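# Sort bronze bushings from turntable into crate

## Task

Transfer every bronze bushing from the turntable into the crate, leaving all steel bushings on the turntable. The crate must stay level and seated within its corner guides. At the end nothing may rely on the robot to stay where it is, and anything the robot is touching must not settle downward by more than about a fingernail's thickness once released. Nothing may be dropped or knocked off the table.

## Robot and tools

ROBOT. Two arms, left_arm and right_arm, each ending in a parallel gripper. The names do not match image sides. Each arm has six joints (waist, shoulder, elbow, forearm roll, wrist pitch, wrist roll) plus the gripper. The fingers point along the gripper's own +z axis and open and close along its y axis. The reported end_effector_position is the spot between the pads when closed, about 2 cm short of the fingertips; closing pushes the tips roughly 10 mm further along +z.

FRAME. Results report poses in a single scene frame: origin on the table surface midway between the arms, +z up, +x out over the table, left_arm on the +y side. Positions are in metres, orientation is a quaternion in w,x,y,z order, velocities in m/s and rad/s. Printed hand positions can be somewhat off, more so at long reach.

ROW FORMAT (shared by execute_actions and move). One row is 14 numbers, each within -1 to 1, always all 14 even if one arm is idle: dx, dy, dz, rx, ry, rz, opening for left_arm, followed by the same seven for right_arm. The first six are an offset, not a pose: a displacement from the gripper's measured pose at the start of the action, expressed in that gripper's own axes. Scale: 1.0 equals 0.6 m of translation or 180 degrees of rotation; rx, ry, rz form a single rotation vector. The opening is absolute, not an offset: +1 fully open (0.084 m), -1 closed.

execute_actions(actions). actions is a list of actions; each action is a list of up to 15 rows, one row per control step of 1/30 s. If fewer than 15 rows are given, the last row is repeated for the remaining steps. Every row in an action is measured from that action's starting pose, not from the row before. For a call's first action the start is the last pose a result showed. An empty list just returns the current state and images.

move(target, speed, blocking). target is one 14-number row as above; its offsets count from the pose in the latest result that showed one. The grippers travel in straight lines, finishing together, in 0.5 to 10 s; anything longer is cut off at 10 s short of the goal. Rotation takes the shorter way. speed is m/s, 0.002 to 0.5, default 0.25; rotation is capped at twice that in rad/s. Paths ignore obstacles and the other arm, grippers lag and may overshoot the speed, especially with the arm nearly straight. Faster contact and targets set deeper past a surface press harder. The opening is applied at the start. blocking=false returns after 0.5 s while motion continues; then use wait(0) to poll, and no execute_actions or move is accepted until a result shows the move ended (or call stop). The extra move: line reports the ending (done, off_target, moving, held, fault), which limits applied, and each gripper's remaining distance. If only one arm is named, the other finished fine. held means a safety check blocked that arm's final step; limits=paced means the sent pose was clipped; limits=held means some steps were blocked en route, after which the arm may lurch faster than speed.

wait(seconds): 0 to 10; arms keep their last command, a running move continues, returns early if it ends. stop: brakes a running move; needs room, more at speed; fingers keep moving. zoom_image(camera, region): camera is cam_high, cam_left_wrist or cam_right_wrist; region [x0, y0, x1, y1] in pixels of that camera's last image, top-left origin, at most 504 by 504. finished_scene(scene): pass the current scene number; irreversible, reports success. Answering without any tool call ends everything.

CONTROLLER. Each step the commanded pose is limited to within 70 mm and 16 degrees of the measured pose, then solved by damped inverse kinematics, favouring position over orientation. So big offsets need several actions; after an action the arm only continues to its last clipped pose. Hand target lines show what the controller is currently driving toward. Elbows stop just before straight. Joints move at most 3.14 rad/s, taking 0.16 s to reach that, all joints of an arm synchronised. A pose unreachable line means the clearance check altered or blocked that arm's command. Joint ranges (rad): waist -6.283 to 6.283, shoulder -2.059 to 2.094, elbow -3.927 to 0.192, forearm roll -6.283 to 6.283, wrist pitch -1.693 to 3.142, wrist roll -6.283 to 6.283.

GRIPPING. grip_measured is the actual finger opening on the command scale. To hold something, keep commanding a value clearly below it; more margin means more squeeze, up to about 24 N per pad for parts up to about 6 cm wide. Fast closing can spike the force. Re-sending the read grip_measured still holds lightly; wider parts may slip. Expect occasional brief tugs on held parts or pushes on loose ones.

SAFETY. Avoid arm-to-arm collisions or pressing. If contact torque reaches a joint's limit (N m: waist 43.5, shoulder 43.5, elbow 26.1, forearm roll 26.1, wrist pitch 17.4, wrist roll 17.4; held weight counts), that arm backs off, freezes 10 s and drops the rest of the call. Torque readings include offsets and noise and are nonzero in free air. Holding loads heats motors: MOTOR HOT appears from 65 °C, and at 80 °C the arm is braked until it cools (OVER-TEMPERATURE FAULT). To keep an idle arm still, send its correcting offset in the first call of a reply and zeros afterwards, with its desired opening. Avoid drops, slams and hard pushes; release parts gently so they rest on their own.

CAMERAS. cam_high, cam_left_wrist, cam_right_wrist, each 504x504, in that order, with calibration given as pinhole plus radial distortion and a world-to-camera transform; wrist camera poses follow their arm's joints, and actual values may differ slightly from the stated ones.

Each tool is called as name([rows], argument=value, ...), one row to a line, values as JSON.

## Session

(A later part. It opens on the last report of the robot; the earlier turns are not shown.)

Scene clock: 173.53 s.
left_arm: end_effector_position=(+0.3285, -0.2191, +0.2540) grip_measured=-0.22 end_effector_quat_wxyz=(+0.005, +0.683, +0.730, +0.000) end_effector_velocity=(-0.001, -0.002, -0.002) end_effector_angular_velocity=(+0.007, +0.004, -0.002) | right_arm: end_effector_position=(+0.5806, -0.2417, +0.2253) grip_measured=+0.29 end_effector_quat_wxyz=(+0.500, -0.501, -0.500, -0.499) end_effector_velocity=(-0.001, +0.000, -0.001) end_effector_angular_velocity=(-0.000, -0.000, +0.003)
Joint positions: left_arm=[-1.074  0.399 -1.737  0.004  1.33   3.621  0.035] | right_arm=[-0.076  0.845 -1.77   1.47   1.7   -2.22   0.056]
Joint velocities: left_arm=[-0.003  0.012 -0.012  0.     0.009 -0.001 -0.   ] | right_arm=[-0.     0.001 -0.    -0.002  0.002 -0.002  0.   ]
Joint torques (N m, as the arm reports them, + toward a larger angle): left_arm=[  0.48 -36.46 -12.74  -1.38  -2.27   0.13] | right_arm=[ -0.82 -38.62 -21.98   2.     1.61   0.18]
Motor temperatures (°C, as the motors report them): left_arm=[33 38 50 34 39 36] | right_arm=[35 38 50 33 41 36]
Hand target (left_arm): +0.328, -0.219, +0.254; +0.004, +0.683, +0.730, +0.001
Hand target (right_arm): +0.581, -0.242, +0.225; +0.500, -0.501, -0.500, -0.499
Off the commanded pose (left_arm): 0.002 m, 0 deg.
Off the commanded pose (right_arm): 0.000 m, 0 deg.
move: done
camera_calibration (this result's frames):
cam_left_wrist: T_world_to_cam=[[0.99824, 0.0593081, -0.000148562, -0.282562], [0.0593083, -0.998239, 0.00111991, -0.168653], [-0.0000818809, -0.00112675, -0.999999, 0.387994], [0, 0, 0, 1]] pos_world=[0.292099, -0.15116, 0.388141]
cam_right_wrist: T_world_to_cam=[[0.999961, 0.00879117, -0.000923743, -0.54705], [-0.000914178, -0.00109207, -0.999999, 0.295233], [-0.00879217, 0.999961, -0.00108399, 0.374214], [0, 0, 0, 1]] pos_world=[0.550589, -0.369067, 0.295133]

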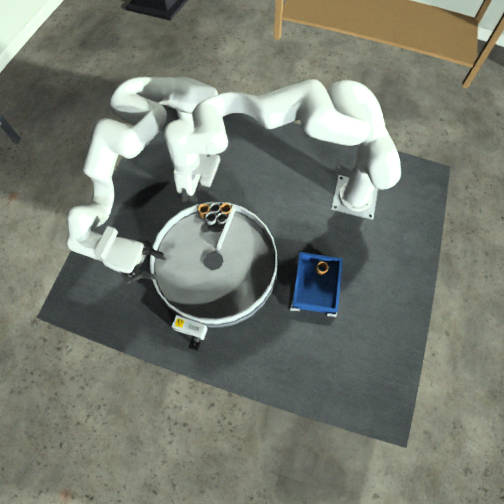

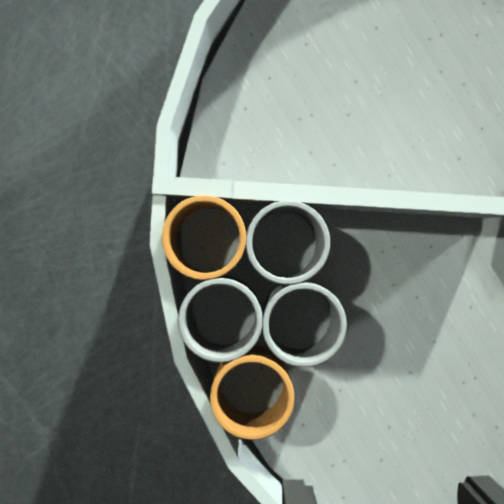

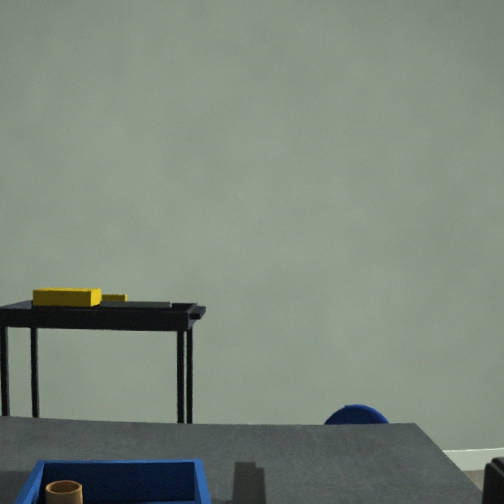

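move(target=[0.005,-0.025,0.207,0,0,0,-0.2,0,0,0,0,0,0,0.3])

move(target=[0,0,0.05,0,0,0,-0.2,0,0,0,0,0,0,0.3], speed=0.03)

move(target=[0,0,0,0,0,0,-1,0,0,0,0,0,0,0.3])

move(target=[0,0,-0.25,0,0,0,-1,0,0,0,0,0,0,0.3], speed=0.1)

move(target=[0.72,0.24,0.05,0,0,0,-1,0,0,0,0,0,0,0.3])

Scene clock: 182.00 s.
left_arm: end_effector_position=(+0.3144, -0.2185, +0.1308) grip_measured=-0.22 end_effector_quat_wxyz=(+0.005, +0.683, +0.730, +0.000) end_effector_velocity=(-0.001, +0.003, -0.008) end_effector_angular_velocity=(+0.010, +0.006, +0.002) | right_arm: end_effector_position=(+0.5806, -0.2417, +0.2253) grip_measured=+0.29 end_effector_quat_wxyz=(+0.500, -0.501, -0.500, -0.499) end_effector_velocity=(-0.001, -0.000, -0.001) end_effector_angular_velocity=(-0.000, +0.001, +0.002)
Joint positions: left_arm=[-1.094  0.451 -1.456  0.004  0.994  3.6    0.035] | right_arm=[-0.076  0.845 -1.77   1.47   1.7   -2.22   0.056]
Joint velocities: left_arm=[ 0.001  0.008  0.01  -0.001 -0.006 -0.001 -0.   ] | right_arm=[-0.     0.001  0.    -0.002  0.001 -0.     0.   ]
Joint torques (N m, as the arm reports them, + toward a larger angle): left_arm=[  0.68 -36.84 -11.82  -1.02  -1.94   0.09] | right_arm=[ -0.89 -39.01 -22.04   1.92   1.35   0.07]
Motor temperatures (°C, as the motors report them): left_arm=[33 39 50 34 39 36] | right_arm=[35 38 50 33 41 36]
Hand target (left_arm): +0.314, -0.218, +0.130; +0.005, +0.683, +0.730, +0.000
Hand target (right_arm): +0.581, -0.242, +0.225; +0.500, -0.501, -0.500, -0.499
Off the commanded pose (left_arm): 0.001 m, 0 deg.
Off the commanded pose (right_arm): 0.000 m, 0 deg.
move: done
camera_calibration (this result's frames):
cam_left_wrist: T_world_to_cam=[[0.998265, 0.0588799, 0.000491423, -0.268768], [0.0588782, -0.998261, 0.00291285, -0.167228], [0.000662077, -0.00287886, -0.999996, 0.264183], [0, 0, 0, 1]] pos_world=[0.277973, -0.150352, 0.264801]
cam_right_wrist: T_world_to_cam=[[0.999961, 0.00879107, -0.000923792, -0.54705], [-0.000914226, -0.00109216, -0.999999, 0.295233], [-0.00879207, 0.999961, -0.00108408, 0.374214], [0, 0, 0, 1]] pos_world=[0.550589, -0.369067, 0.295133]

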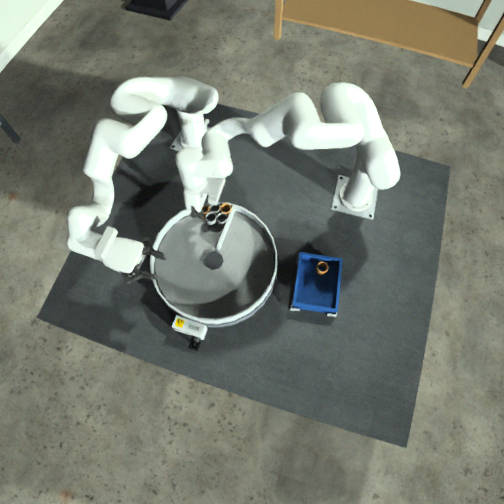

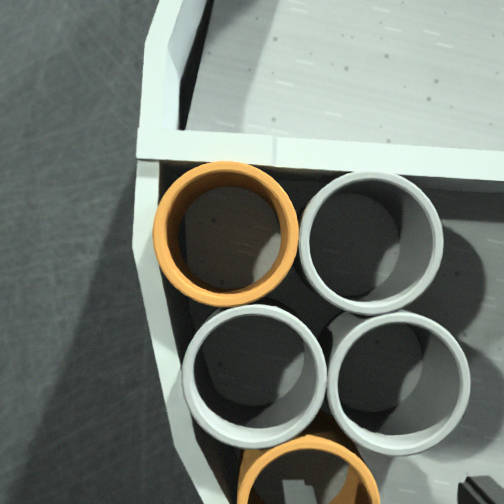

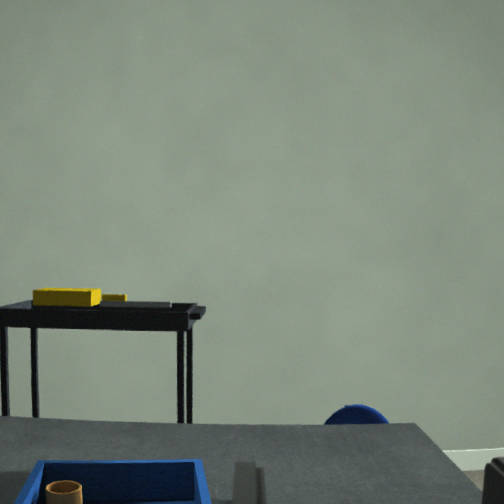

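Scene clock: 183.37 s.
left_arm: end_effector_position=(+0.3160, -0.2196, +0.1030) grip_measured=-0.22 end_effector_quat_wxyz=(+0.008, +0.683, +0.730, -0.000) end_effector_velocity=(-0.002, -0.000, -0.002) end_effector_angular_velocity=(+0.002, +0.002, -0.001) | right_arm: end_effector_position=(+0.5806, -0.2417, +0.2253) grip_measured=+0.29 end_effector_quat_wxyz=(+0.500, -0.501, -0.500, -0.499) end_effector_velocity=(+0.000, -0.000, -0.000) end_effector_angular_velocity=(-0.001, +0.000, -0.001)
Joint positions: left_arm=[-1.093  0.49  -1.43   0.005  0.924  3.6    0.035] | right_arm=[-0.076  0.845 -1.77   1.47   1.7   -2.22   0.056]
Joint velocities: left_arm=[-0.002  0.001  0.002 -0.001 -0.001 -0.001 -0.   ] | right_arm=[-0.    -0.     0.    -0.    -0.001  0.    -0.   ]
Joint torques (N m, as the arm reports them, + toward a larger angle): left_arm=[ -5.73 -22.68  -6.2   -2.6   -1.04  -0.02] | right_arm=[ -0.76 -38.79 -22.06   1.81   1.57   0.23]
Motor temperatures (°C, as the motors report them): left_arm=[33 39 50 34 39 36] | right_arm=[35 38 50 33 41 36]
Hand target (left_arm): +0.315, -0.219, +0.101; +0.005, +0.683, +0.730, +0.000
Hand target (right_arm): +0.581, -0.242, +0.225; +0.500, -0.501, -0.500, -0.499
Off the commanded pose (left_arm): 0.003 m, 0 deg.
Off the commanded pose (right_arm): 0.000 m, 0 deg.
move: done
camera_calibration (this result's frames):
cam_left_wrist: T_world_to_cam=[[0.998213, 0.0596749, 0.00296781, -0.270331], [0.059653, -0.998195, 0.00698794, -0.168922], [0.00337946, -0.00679842, -0.999971, 0.23468], [0, 0, 0, 1]] pos_world=[0.279131, -0.150889, 0.236656]
cam_right_wrist: T_world_to_cam=[[0.999961, 0.00879096, -0.000923793, -0.54705], [-0.000914227, -0.00109212, -0.999999, 0.295233], [-0.00879196, 0.999961, -0.00108404, 0.374214], [0, 0, 0, 1]] pos_world=[0.550589, -0.369068, 0.295133]

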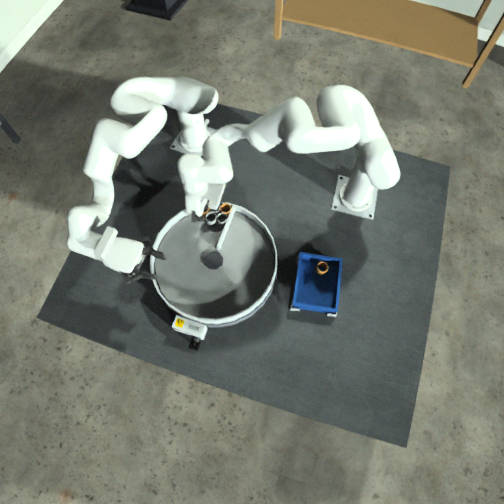

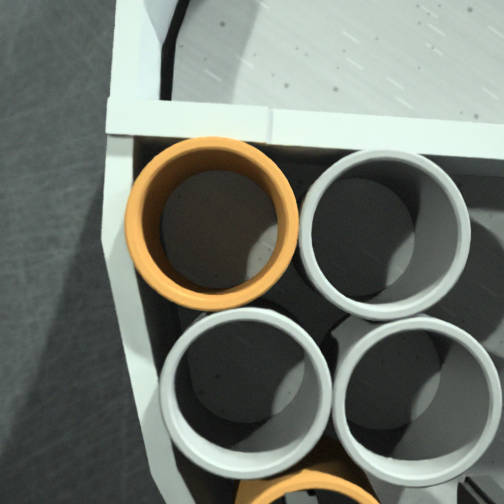

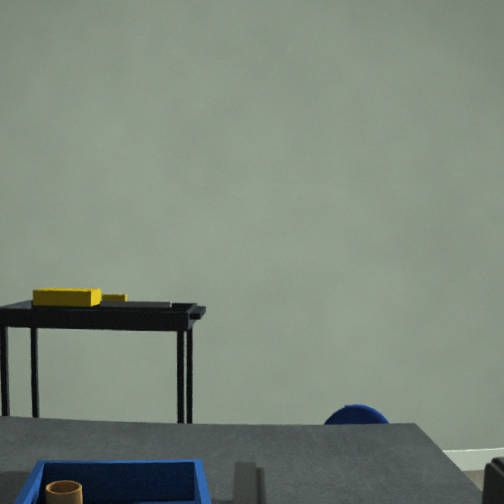

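Scene clock: 183.97 s.
left_arm: end_effector_position=(+0.3157, -0.2192, +0.1023) grip_measured=-0.72 end_effector_quat_wxyz=(+0.007, +0.683, +0.730, -0.000) end_effector_velocity=(+0.001, +0.000, +0.002) end_effector_angular_velocity=(-0.002, -0.002, -0.000) | right_arm: end_effector_position=(+0.5806, -0.2417, +0.2253) grip_measured=+0.29 end_effector_quat_wxyz=(+0.500, -0.501, -0.500, -0.499) end_effector_velocity=(+0.000, -0.000, -0.001) end_effector_angular_velocity=(-0.003, +0.002, -0.001)
Joint positions: left_arm=[-1.093  0.491 -1.429  0.005  0.925  3.6    0.012] | right_arm=[-0.076  0.845 -1.77   1.47   1.7   -2.22   0.056]
Joint velocities: left_arm=[ 0.002 -0.003 -0.001  0.001  0.002  0.001 -0.   ] | right_arm=[ 0.     0.001  0.    -0.002 -0.003  0.001 -0.   ]
Joint torques (N m, as the arm reports them, + toward a larger angle): left_arm=[  1.08 -37.12 -10.1   -0.81  -0.09   0.17] | right_arm=[ -0.63 -38.94 -22.03   2.05   1.56   0.17]
Motor temperatures (°C, as the motors report them): left_arm=[33 39 50 34 39 36] | right_arm=[35 38 50 33 41 36]
Hand target (left_arm): +0.316, -0.220, +0.103; +0.008, +0.683, +0.730, -0.000
Hand target (right_arm): +0.581, -0.242, +0.225; +0.500, -0.501, -0.500, -0.499
Off the commanded pose (left_arm): 0.001 m, 0 deg.
Off the commanded pose (right_arm): 0.000 m, 0 deg.
move: done
camera_calibration (this result's frames):
cam_left_wrist: T_world_to_cam=[[0.99822, 0.0595951, 0.00214966, -0.269984], [0.0595829, -0.998209, 0.00536869, -0.168305], [0.00246576, -0.00523105, -0.999983, 0.234586], [0, 0, 0, 1]] pos_world=[0.278953, -0.150686, 0.236066]
cam_right_wrist: T_world_to_cam=[[0.999961, 0.00879095, -0.000923815, -0.54705], [-0.000914251, -0.00109195, -0.999999, 0.295233], [-0.00879195, 0.999961, -0.00108387, 0.374214], [0, 0, 0, 1]] pos_world=[0.550589, -0.369068, 0.295133]

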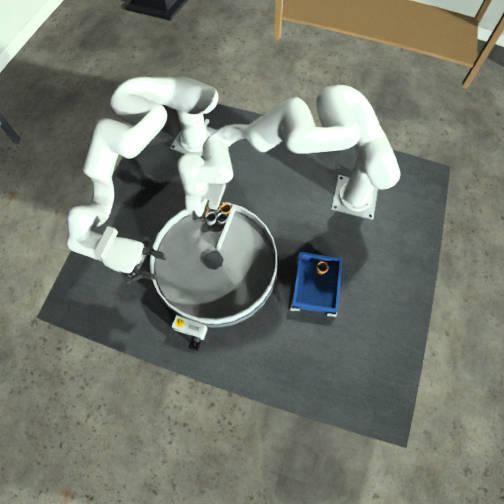

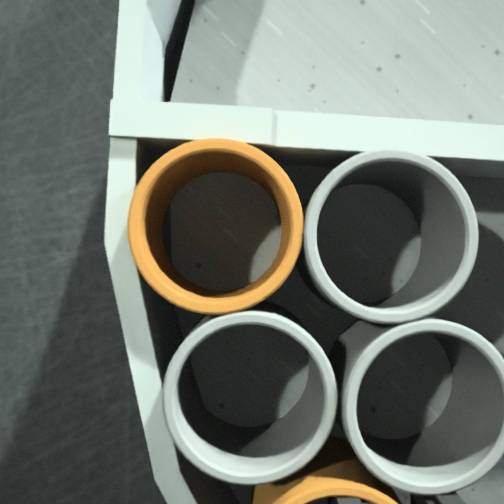

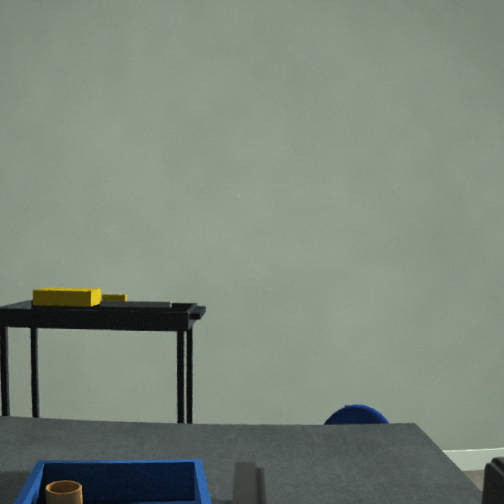

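Scene clock: 185.87 s.
left_arm: end_effector_position=(+0.3142, -0.2171, +0.2515) grip_measured=-0.72 end_effector_quat_wxyz=(+0.006, +0.683, +0.731, +0.000) end_effector_velocity=(-0.001, -0.000, +0.002) end_effector_angular_velocity=(+0.002, +0.001, -0.002) | right_arm: end_effector_position=(+0.5806, -0.2417, +0.2253) grip_measured=+0.29 end_effector_quat_wxyz=(+0.500, -0.501, -0.500, -0.499) end_effector_velocity=(+0.000, -0.000, -0.000) end_effector_angular_velocity=(+0.001, -0.001, -0.001)
Joint positions: left_arm=[-1.094  0.359 -1.672  0.004  1.3    3.601  0.012] | right_arm=[-0.076  0.845 -1.77   1.47   1.7   -2.22   0.056]
Joint velocities: left_arm=[-0.001  0.002 -0.007 -0.     0.008  0.001 -0.   ] | right_arm=[ 0.     0.001 -0.     0.001 -0.001 -0.001 -0.   ]
Joint torques (N m, as the arm reports them, + toward a larger angle): left_arm=[  0.69 -37.56 -12.92  -1.15  -1.89   0.17] | right_arm=[ -0.52 -38.86 -21.98   1.79   1.71   0.26]
Motor temperatures (°C, as the motors report them): left_arm=[33 39 50 34 39 36] | right_arm=[35 38 50 33 41 36]
Hand target (left_arm): +0.314, -0.217, +0.252; +0.007, +0.683, +0.731, -0.000
Hand target (right_arm): +0.581, -0.242, +0.225; +0.500, -0.501, -0.500, -0.499
Off the commanded pose (left_arm): 0.001 m, 0 deg.
Off the commanded pose (right_arm): 0.000 m, 0 deg.
move: done
camera_calibration (this result's frames):
cam_left_wrist: T_world_to_cam=[[0.998188, 0.0601442, 0.00185788, -0.268734], [0.060136, -0.998181, 0.00419448, -0.166819], [0.00210678, -0.00407516, -0.999989, 0.38413], [0, 0, 0, 1]] pos_world=[0.277469, -0.148788, 0.385325]
cam_right_wrist: T_world_to_cam=[[0.999961, 0.008791, -0.000923859, -0.54705], [-0.000914294, -0.00109198, -0.999999, 0.295233], [-0.008792, 0.999961, -0.0010839, 0.374214], [0, 0, 0, 1]] pos_world=[0.550589, -0.369068, 0.295133]

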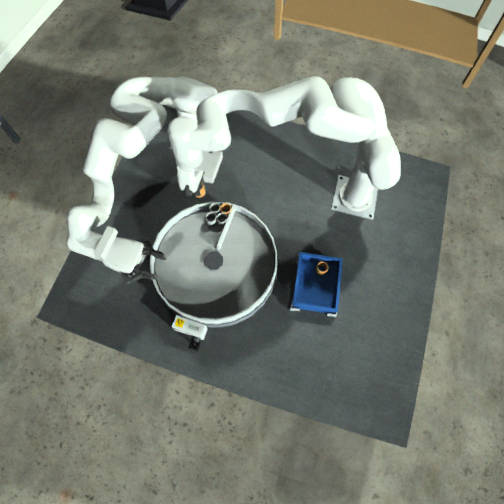

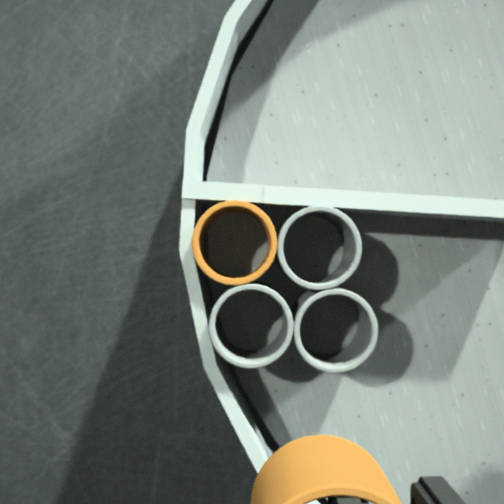

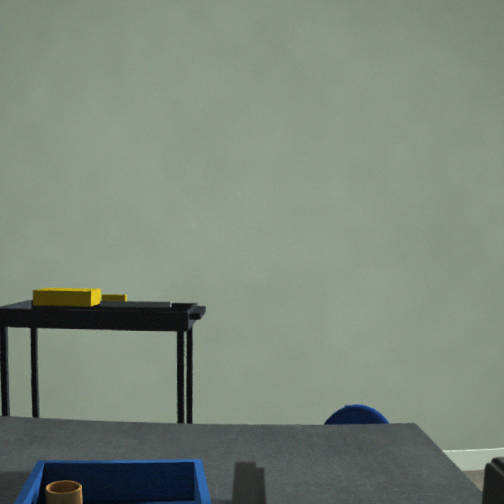

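Scene clock: 188.23 s.
left_arm: end_effector_position=(+0.4290, +0.2225, +0.2180) grip_measured=-0.72 end_effector_quat_wxyz=(+0.006, +0.683, +0.730, +0.000) end_effector_velocity=(+0.000, +0.001, -0.000) end_effector_angular_velocity=(+0.000, +0.001, -0.002) | right_arm: end_effector_position=(+0.5806, -0.2417, +0.2253) grip_measured=+0.29 end_effector_quat_wxyz=(+0.500, -0.501, -0.500, -0.499) end_effector_velocity=(+0.000, -0.000, +0.000) end_effector_angular_velocity=(+0.000, -0.000, -0.001)
Joint positions: left_arm=[-0.196 -0.208 -0.888 -0.007  1.086  4.503  0.012] | right_arm=[-0.076  0.845 -1.77   1.47   1.7   -2.22   0.056]
Joint velocities: left_arm=[ 0.003  0.002 -0.001  0.     0.     0.005 -0.   ] | right_arm=[ 0.    -0.    -0.     0.001 -0.001  0.     0.   ]
Joint torques (N m, as the arm reports them, + toward a larger angle): left_arm=[ -0.35 -21.22 -12.33  -1.29  -2.12  -0.06] | right_arm=[ -0.78 -38.68 -22.02   2.04   1.6    0.15]
Motor temperatures (°C, as the motors report them): left_arm=[33 39 50 34 39 36] | right_arm=[35 38 50 33 41 36]
Hand target (left_arm): +0.429, +0.223, +0.218; +0.006, +0.683, +0.730, +0.000
Hand target (right_arm): +0.581, -0.242, +0.225; +0.500, -0.501, -0.500, -0.499
Off the commanded pose (left_arm): 0.001 m, 0 deg.
Off the commanded pose (right_arm): 0.000 m, 0 deg.
move: done
camera_calibration (this result's frames):
cam_left_wrist: T_world_to_cam=[[0.998243, 0.0592402, 0.00115192, -0.409334], [0.0592365, -0.998239, 0.00301635, 0.26584], [0.00132858, -0.00294281, -0.999995, 0.352279], [0, 0, 0, 1]] pos_world=[0.392399, 0.290658, 0.351946]
cam_right_wrist: T_world_to_cam=[[0.999961, 0.00879103, -0.000923904, -0.54705], [-0.000914339, -0.00109198, -0.999999, 0.295233], [-0.00879203, 0.999961, -0.0010839, 0.374214], [0, 0, 0, 1]] pos_world=[0.550589, -0.369068, 0.295133]

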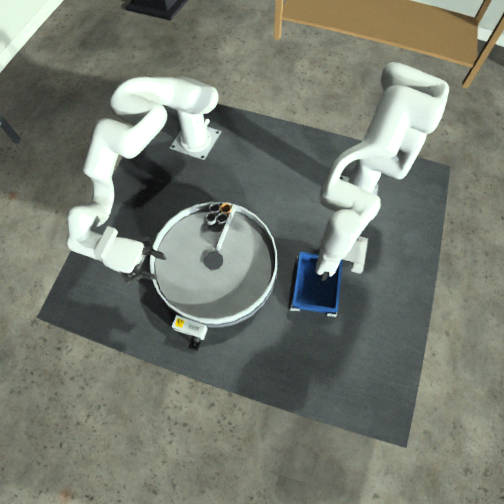

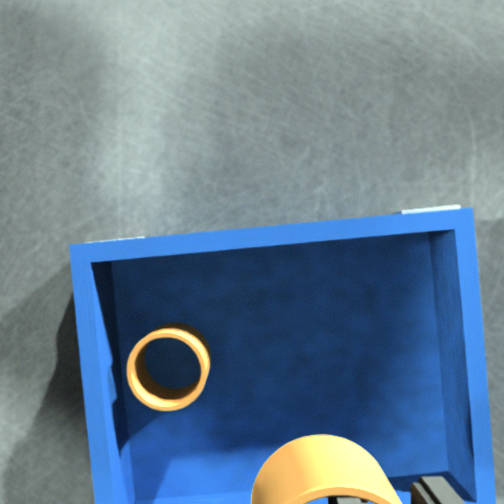

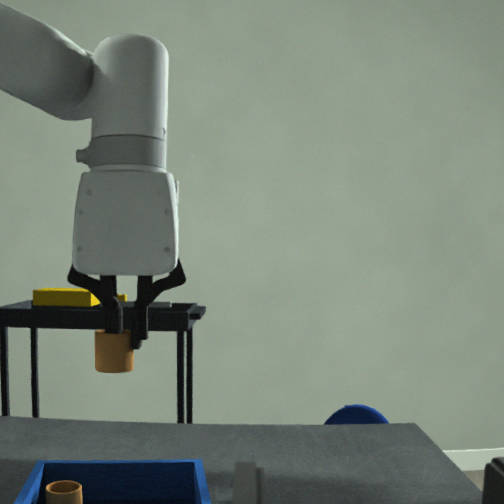

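move(target=[0,0,0,0,0,0,1,-0.042,-0.333,0.6,0,0,0,0.3])

Scene clock: 194.67 s.
left_arm: end_effector_position=(+0.4290, +0.2225, +0.2180) grip_measured=+1.00 end_effector_quat_wxyz=(+0.006, +0.683, +0.730, +0.000) end_effector_velocity=(-0.000, -0.000, +0.000) end_effector_angular_velocity=(+0.000, +0.000, -0.001) | right_arm: end_effector_position=(+0.3806, +0.1171, +0.1994) grip_measured=+0.29 end_effector_quat_wxyz=(+0.499, -0.501, -0.500, -0.499) end_effector_velocity=(-0.002, +0.003, -0.000) end_effector_angular_velocity=(-0.000, -0.001, +0.004)
Joint positions: left_arm=[-0.196 -0.208 -0.888 -0.007  1.086  4.503  0.084] | right_arm=[ 0.699  0.533 -1.201  2.071  1.204 -2.565  0.056]
Joint velocities: left_arm=[-0.001 -0.    -0.     0.     0.001 -0.     0.   ] | right_arm=[ 0.006  0.002 -0.004  0.002 -0.002 -0.001  0.   ]
Joint torques (N m, as the arm reports them, + toward a larger angle): left_arm=[ -0.3  -21.6  -12.23  -1.6   -2.24   0.14] | right_arm=[ -0.6  -33.06 -20.73   0.74   2.05   0.2 ]
Motor temperatures (°C, as the motors report them): left_arm=[33 39 50 34 39 36] | right_arm=[35 38 50 33 41 36]
Hand target (left_arm): +0.429, +0.222, +0.218; +0.006, +0.683, +0.730, +0.000
Hand target (right_arm): +0.380, +0.118, +0.199; +0.500, -0.501, -0.500, -0.499
Off the commanded pose (left_arm): 0.000 m, 0 deg.
Off the commanded pose (right_arm): 0.001 m, 0 deg.
move: done
camera_calibration (this result's frames):
cam_left_wrist: T_world_to_cam=[[0.998243, 0.0592408, 0.00115204, -0.409334], [0.0592371, -0.998239, 0.00301643, 0.26584], [0.0013287, -0.00294288, -0.999995, 0.352279], [0, 0, 0, 1]] pos_world=[0.392399, 0.290658, 0.351946]
cam_right_wrist: T_world_to_cam=[[0.999961, 0.00880086, -0.000462481, -0.350357], [-0.000442844, -0.00223309, -0.999997, 0.269471], [-0.00880187, 0.999959, -0.0022291, 0.0139146], [0, 0, 0, 1]] pos_world=[0.350585, -0.0102289, 0.26934]

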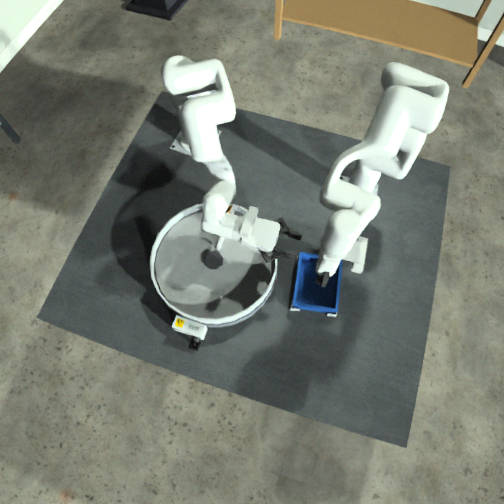

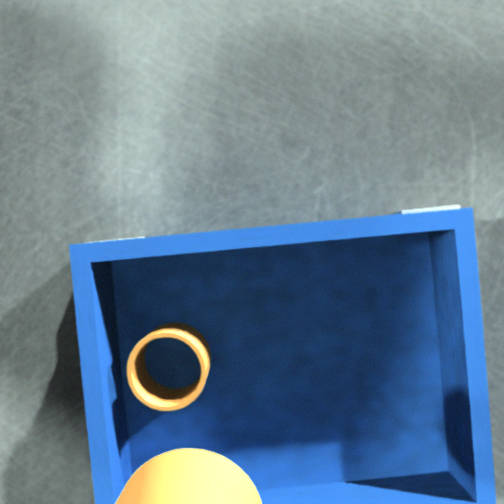

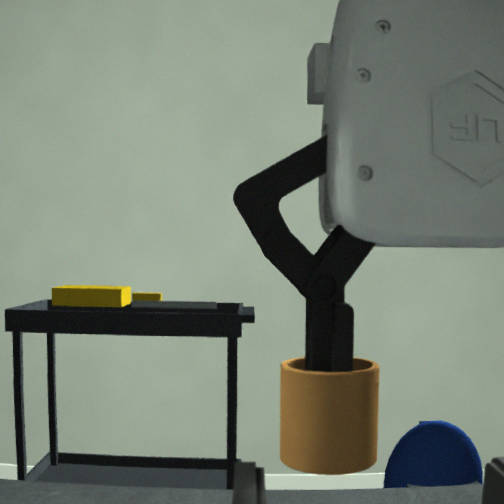

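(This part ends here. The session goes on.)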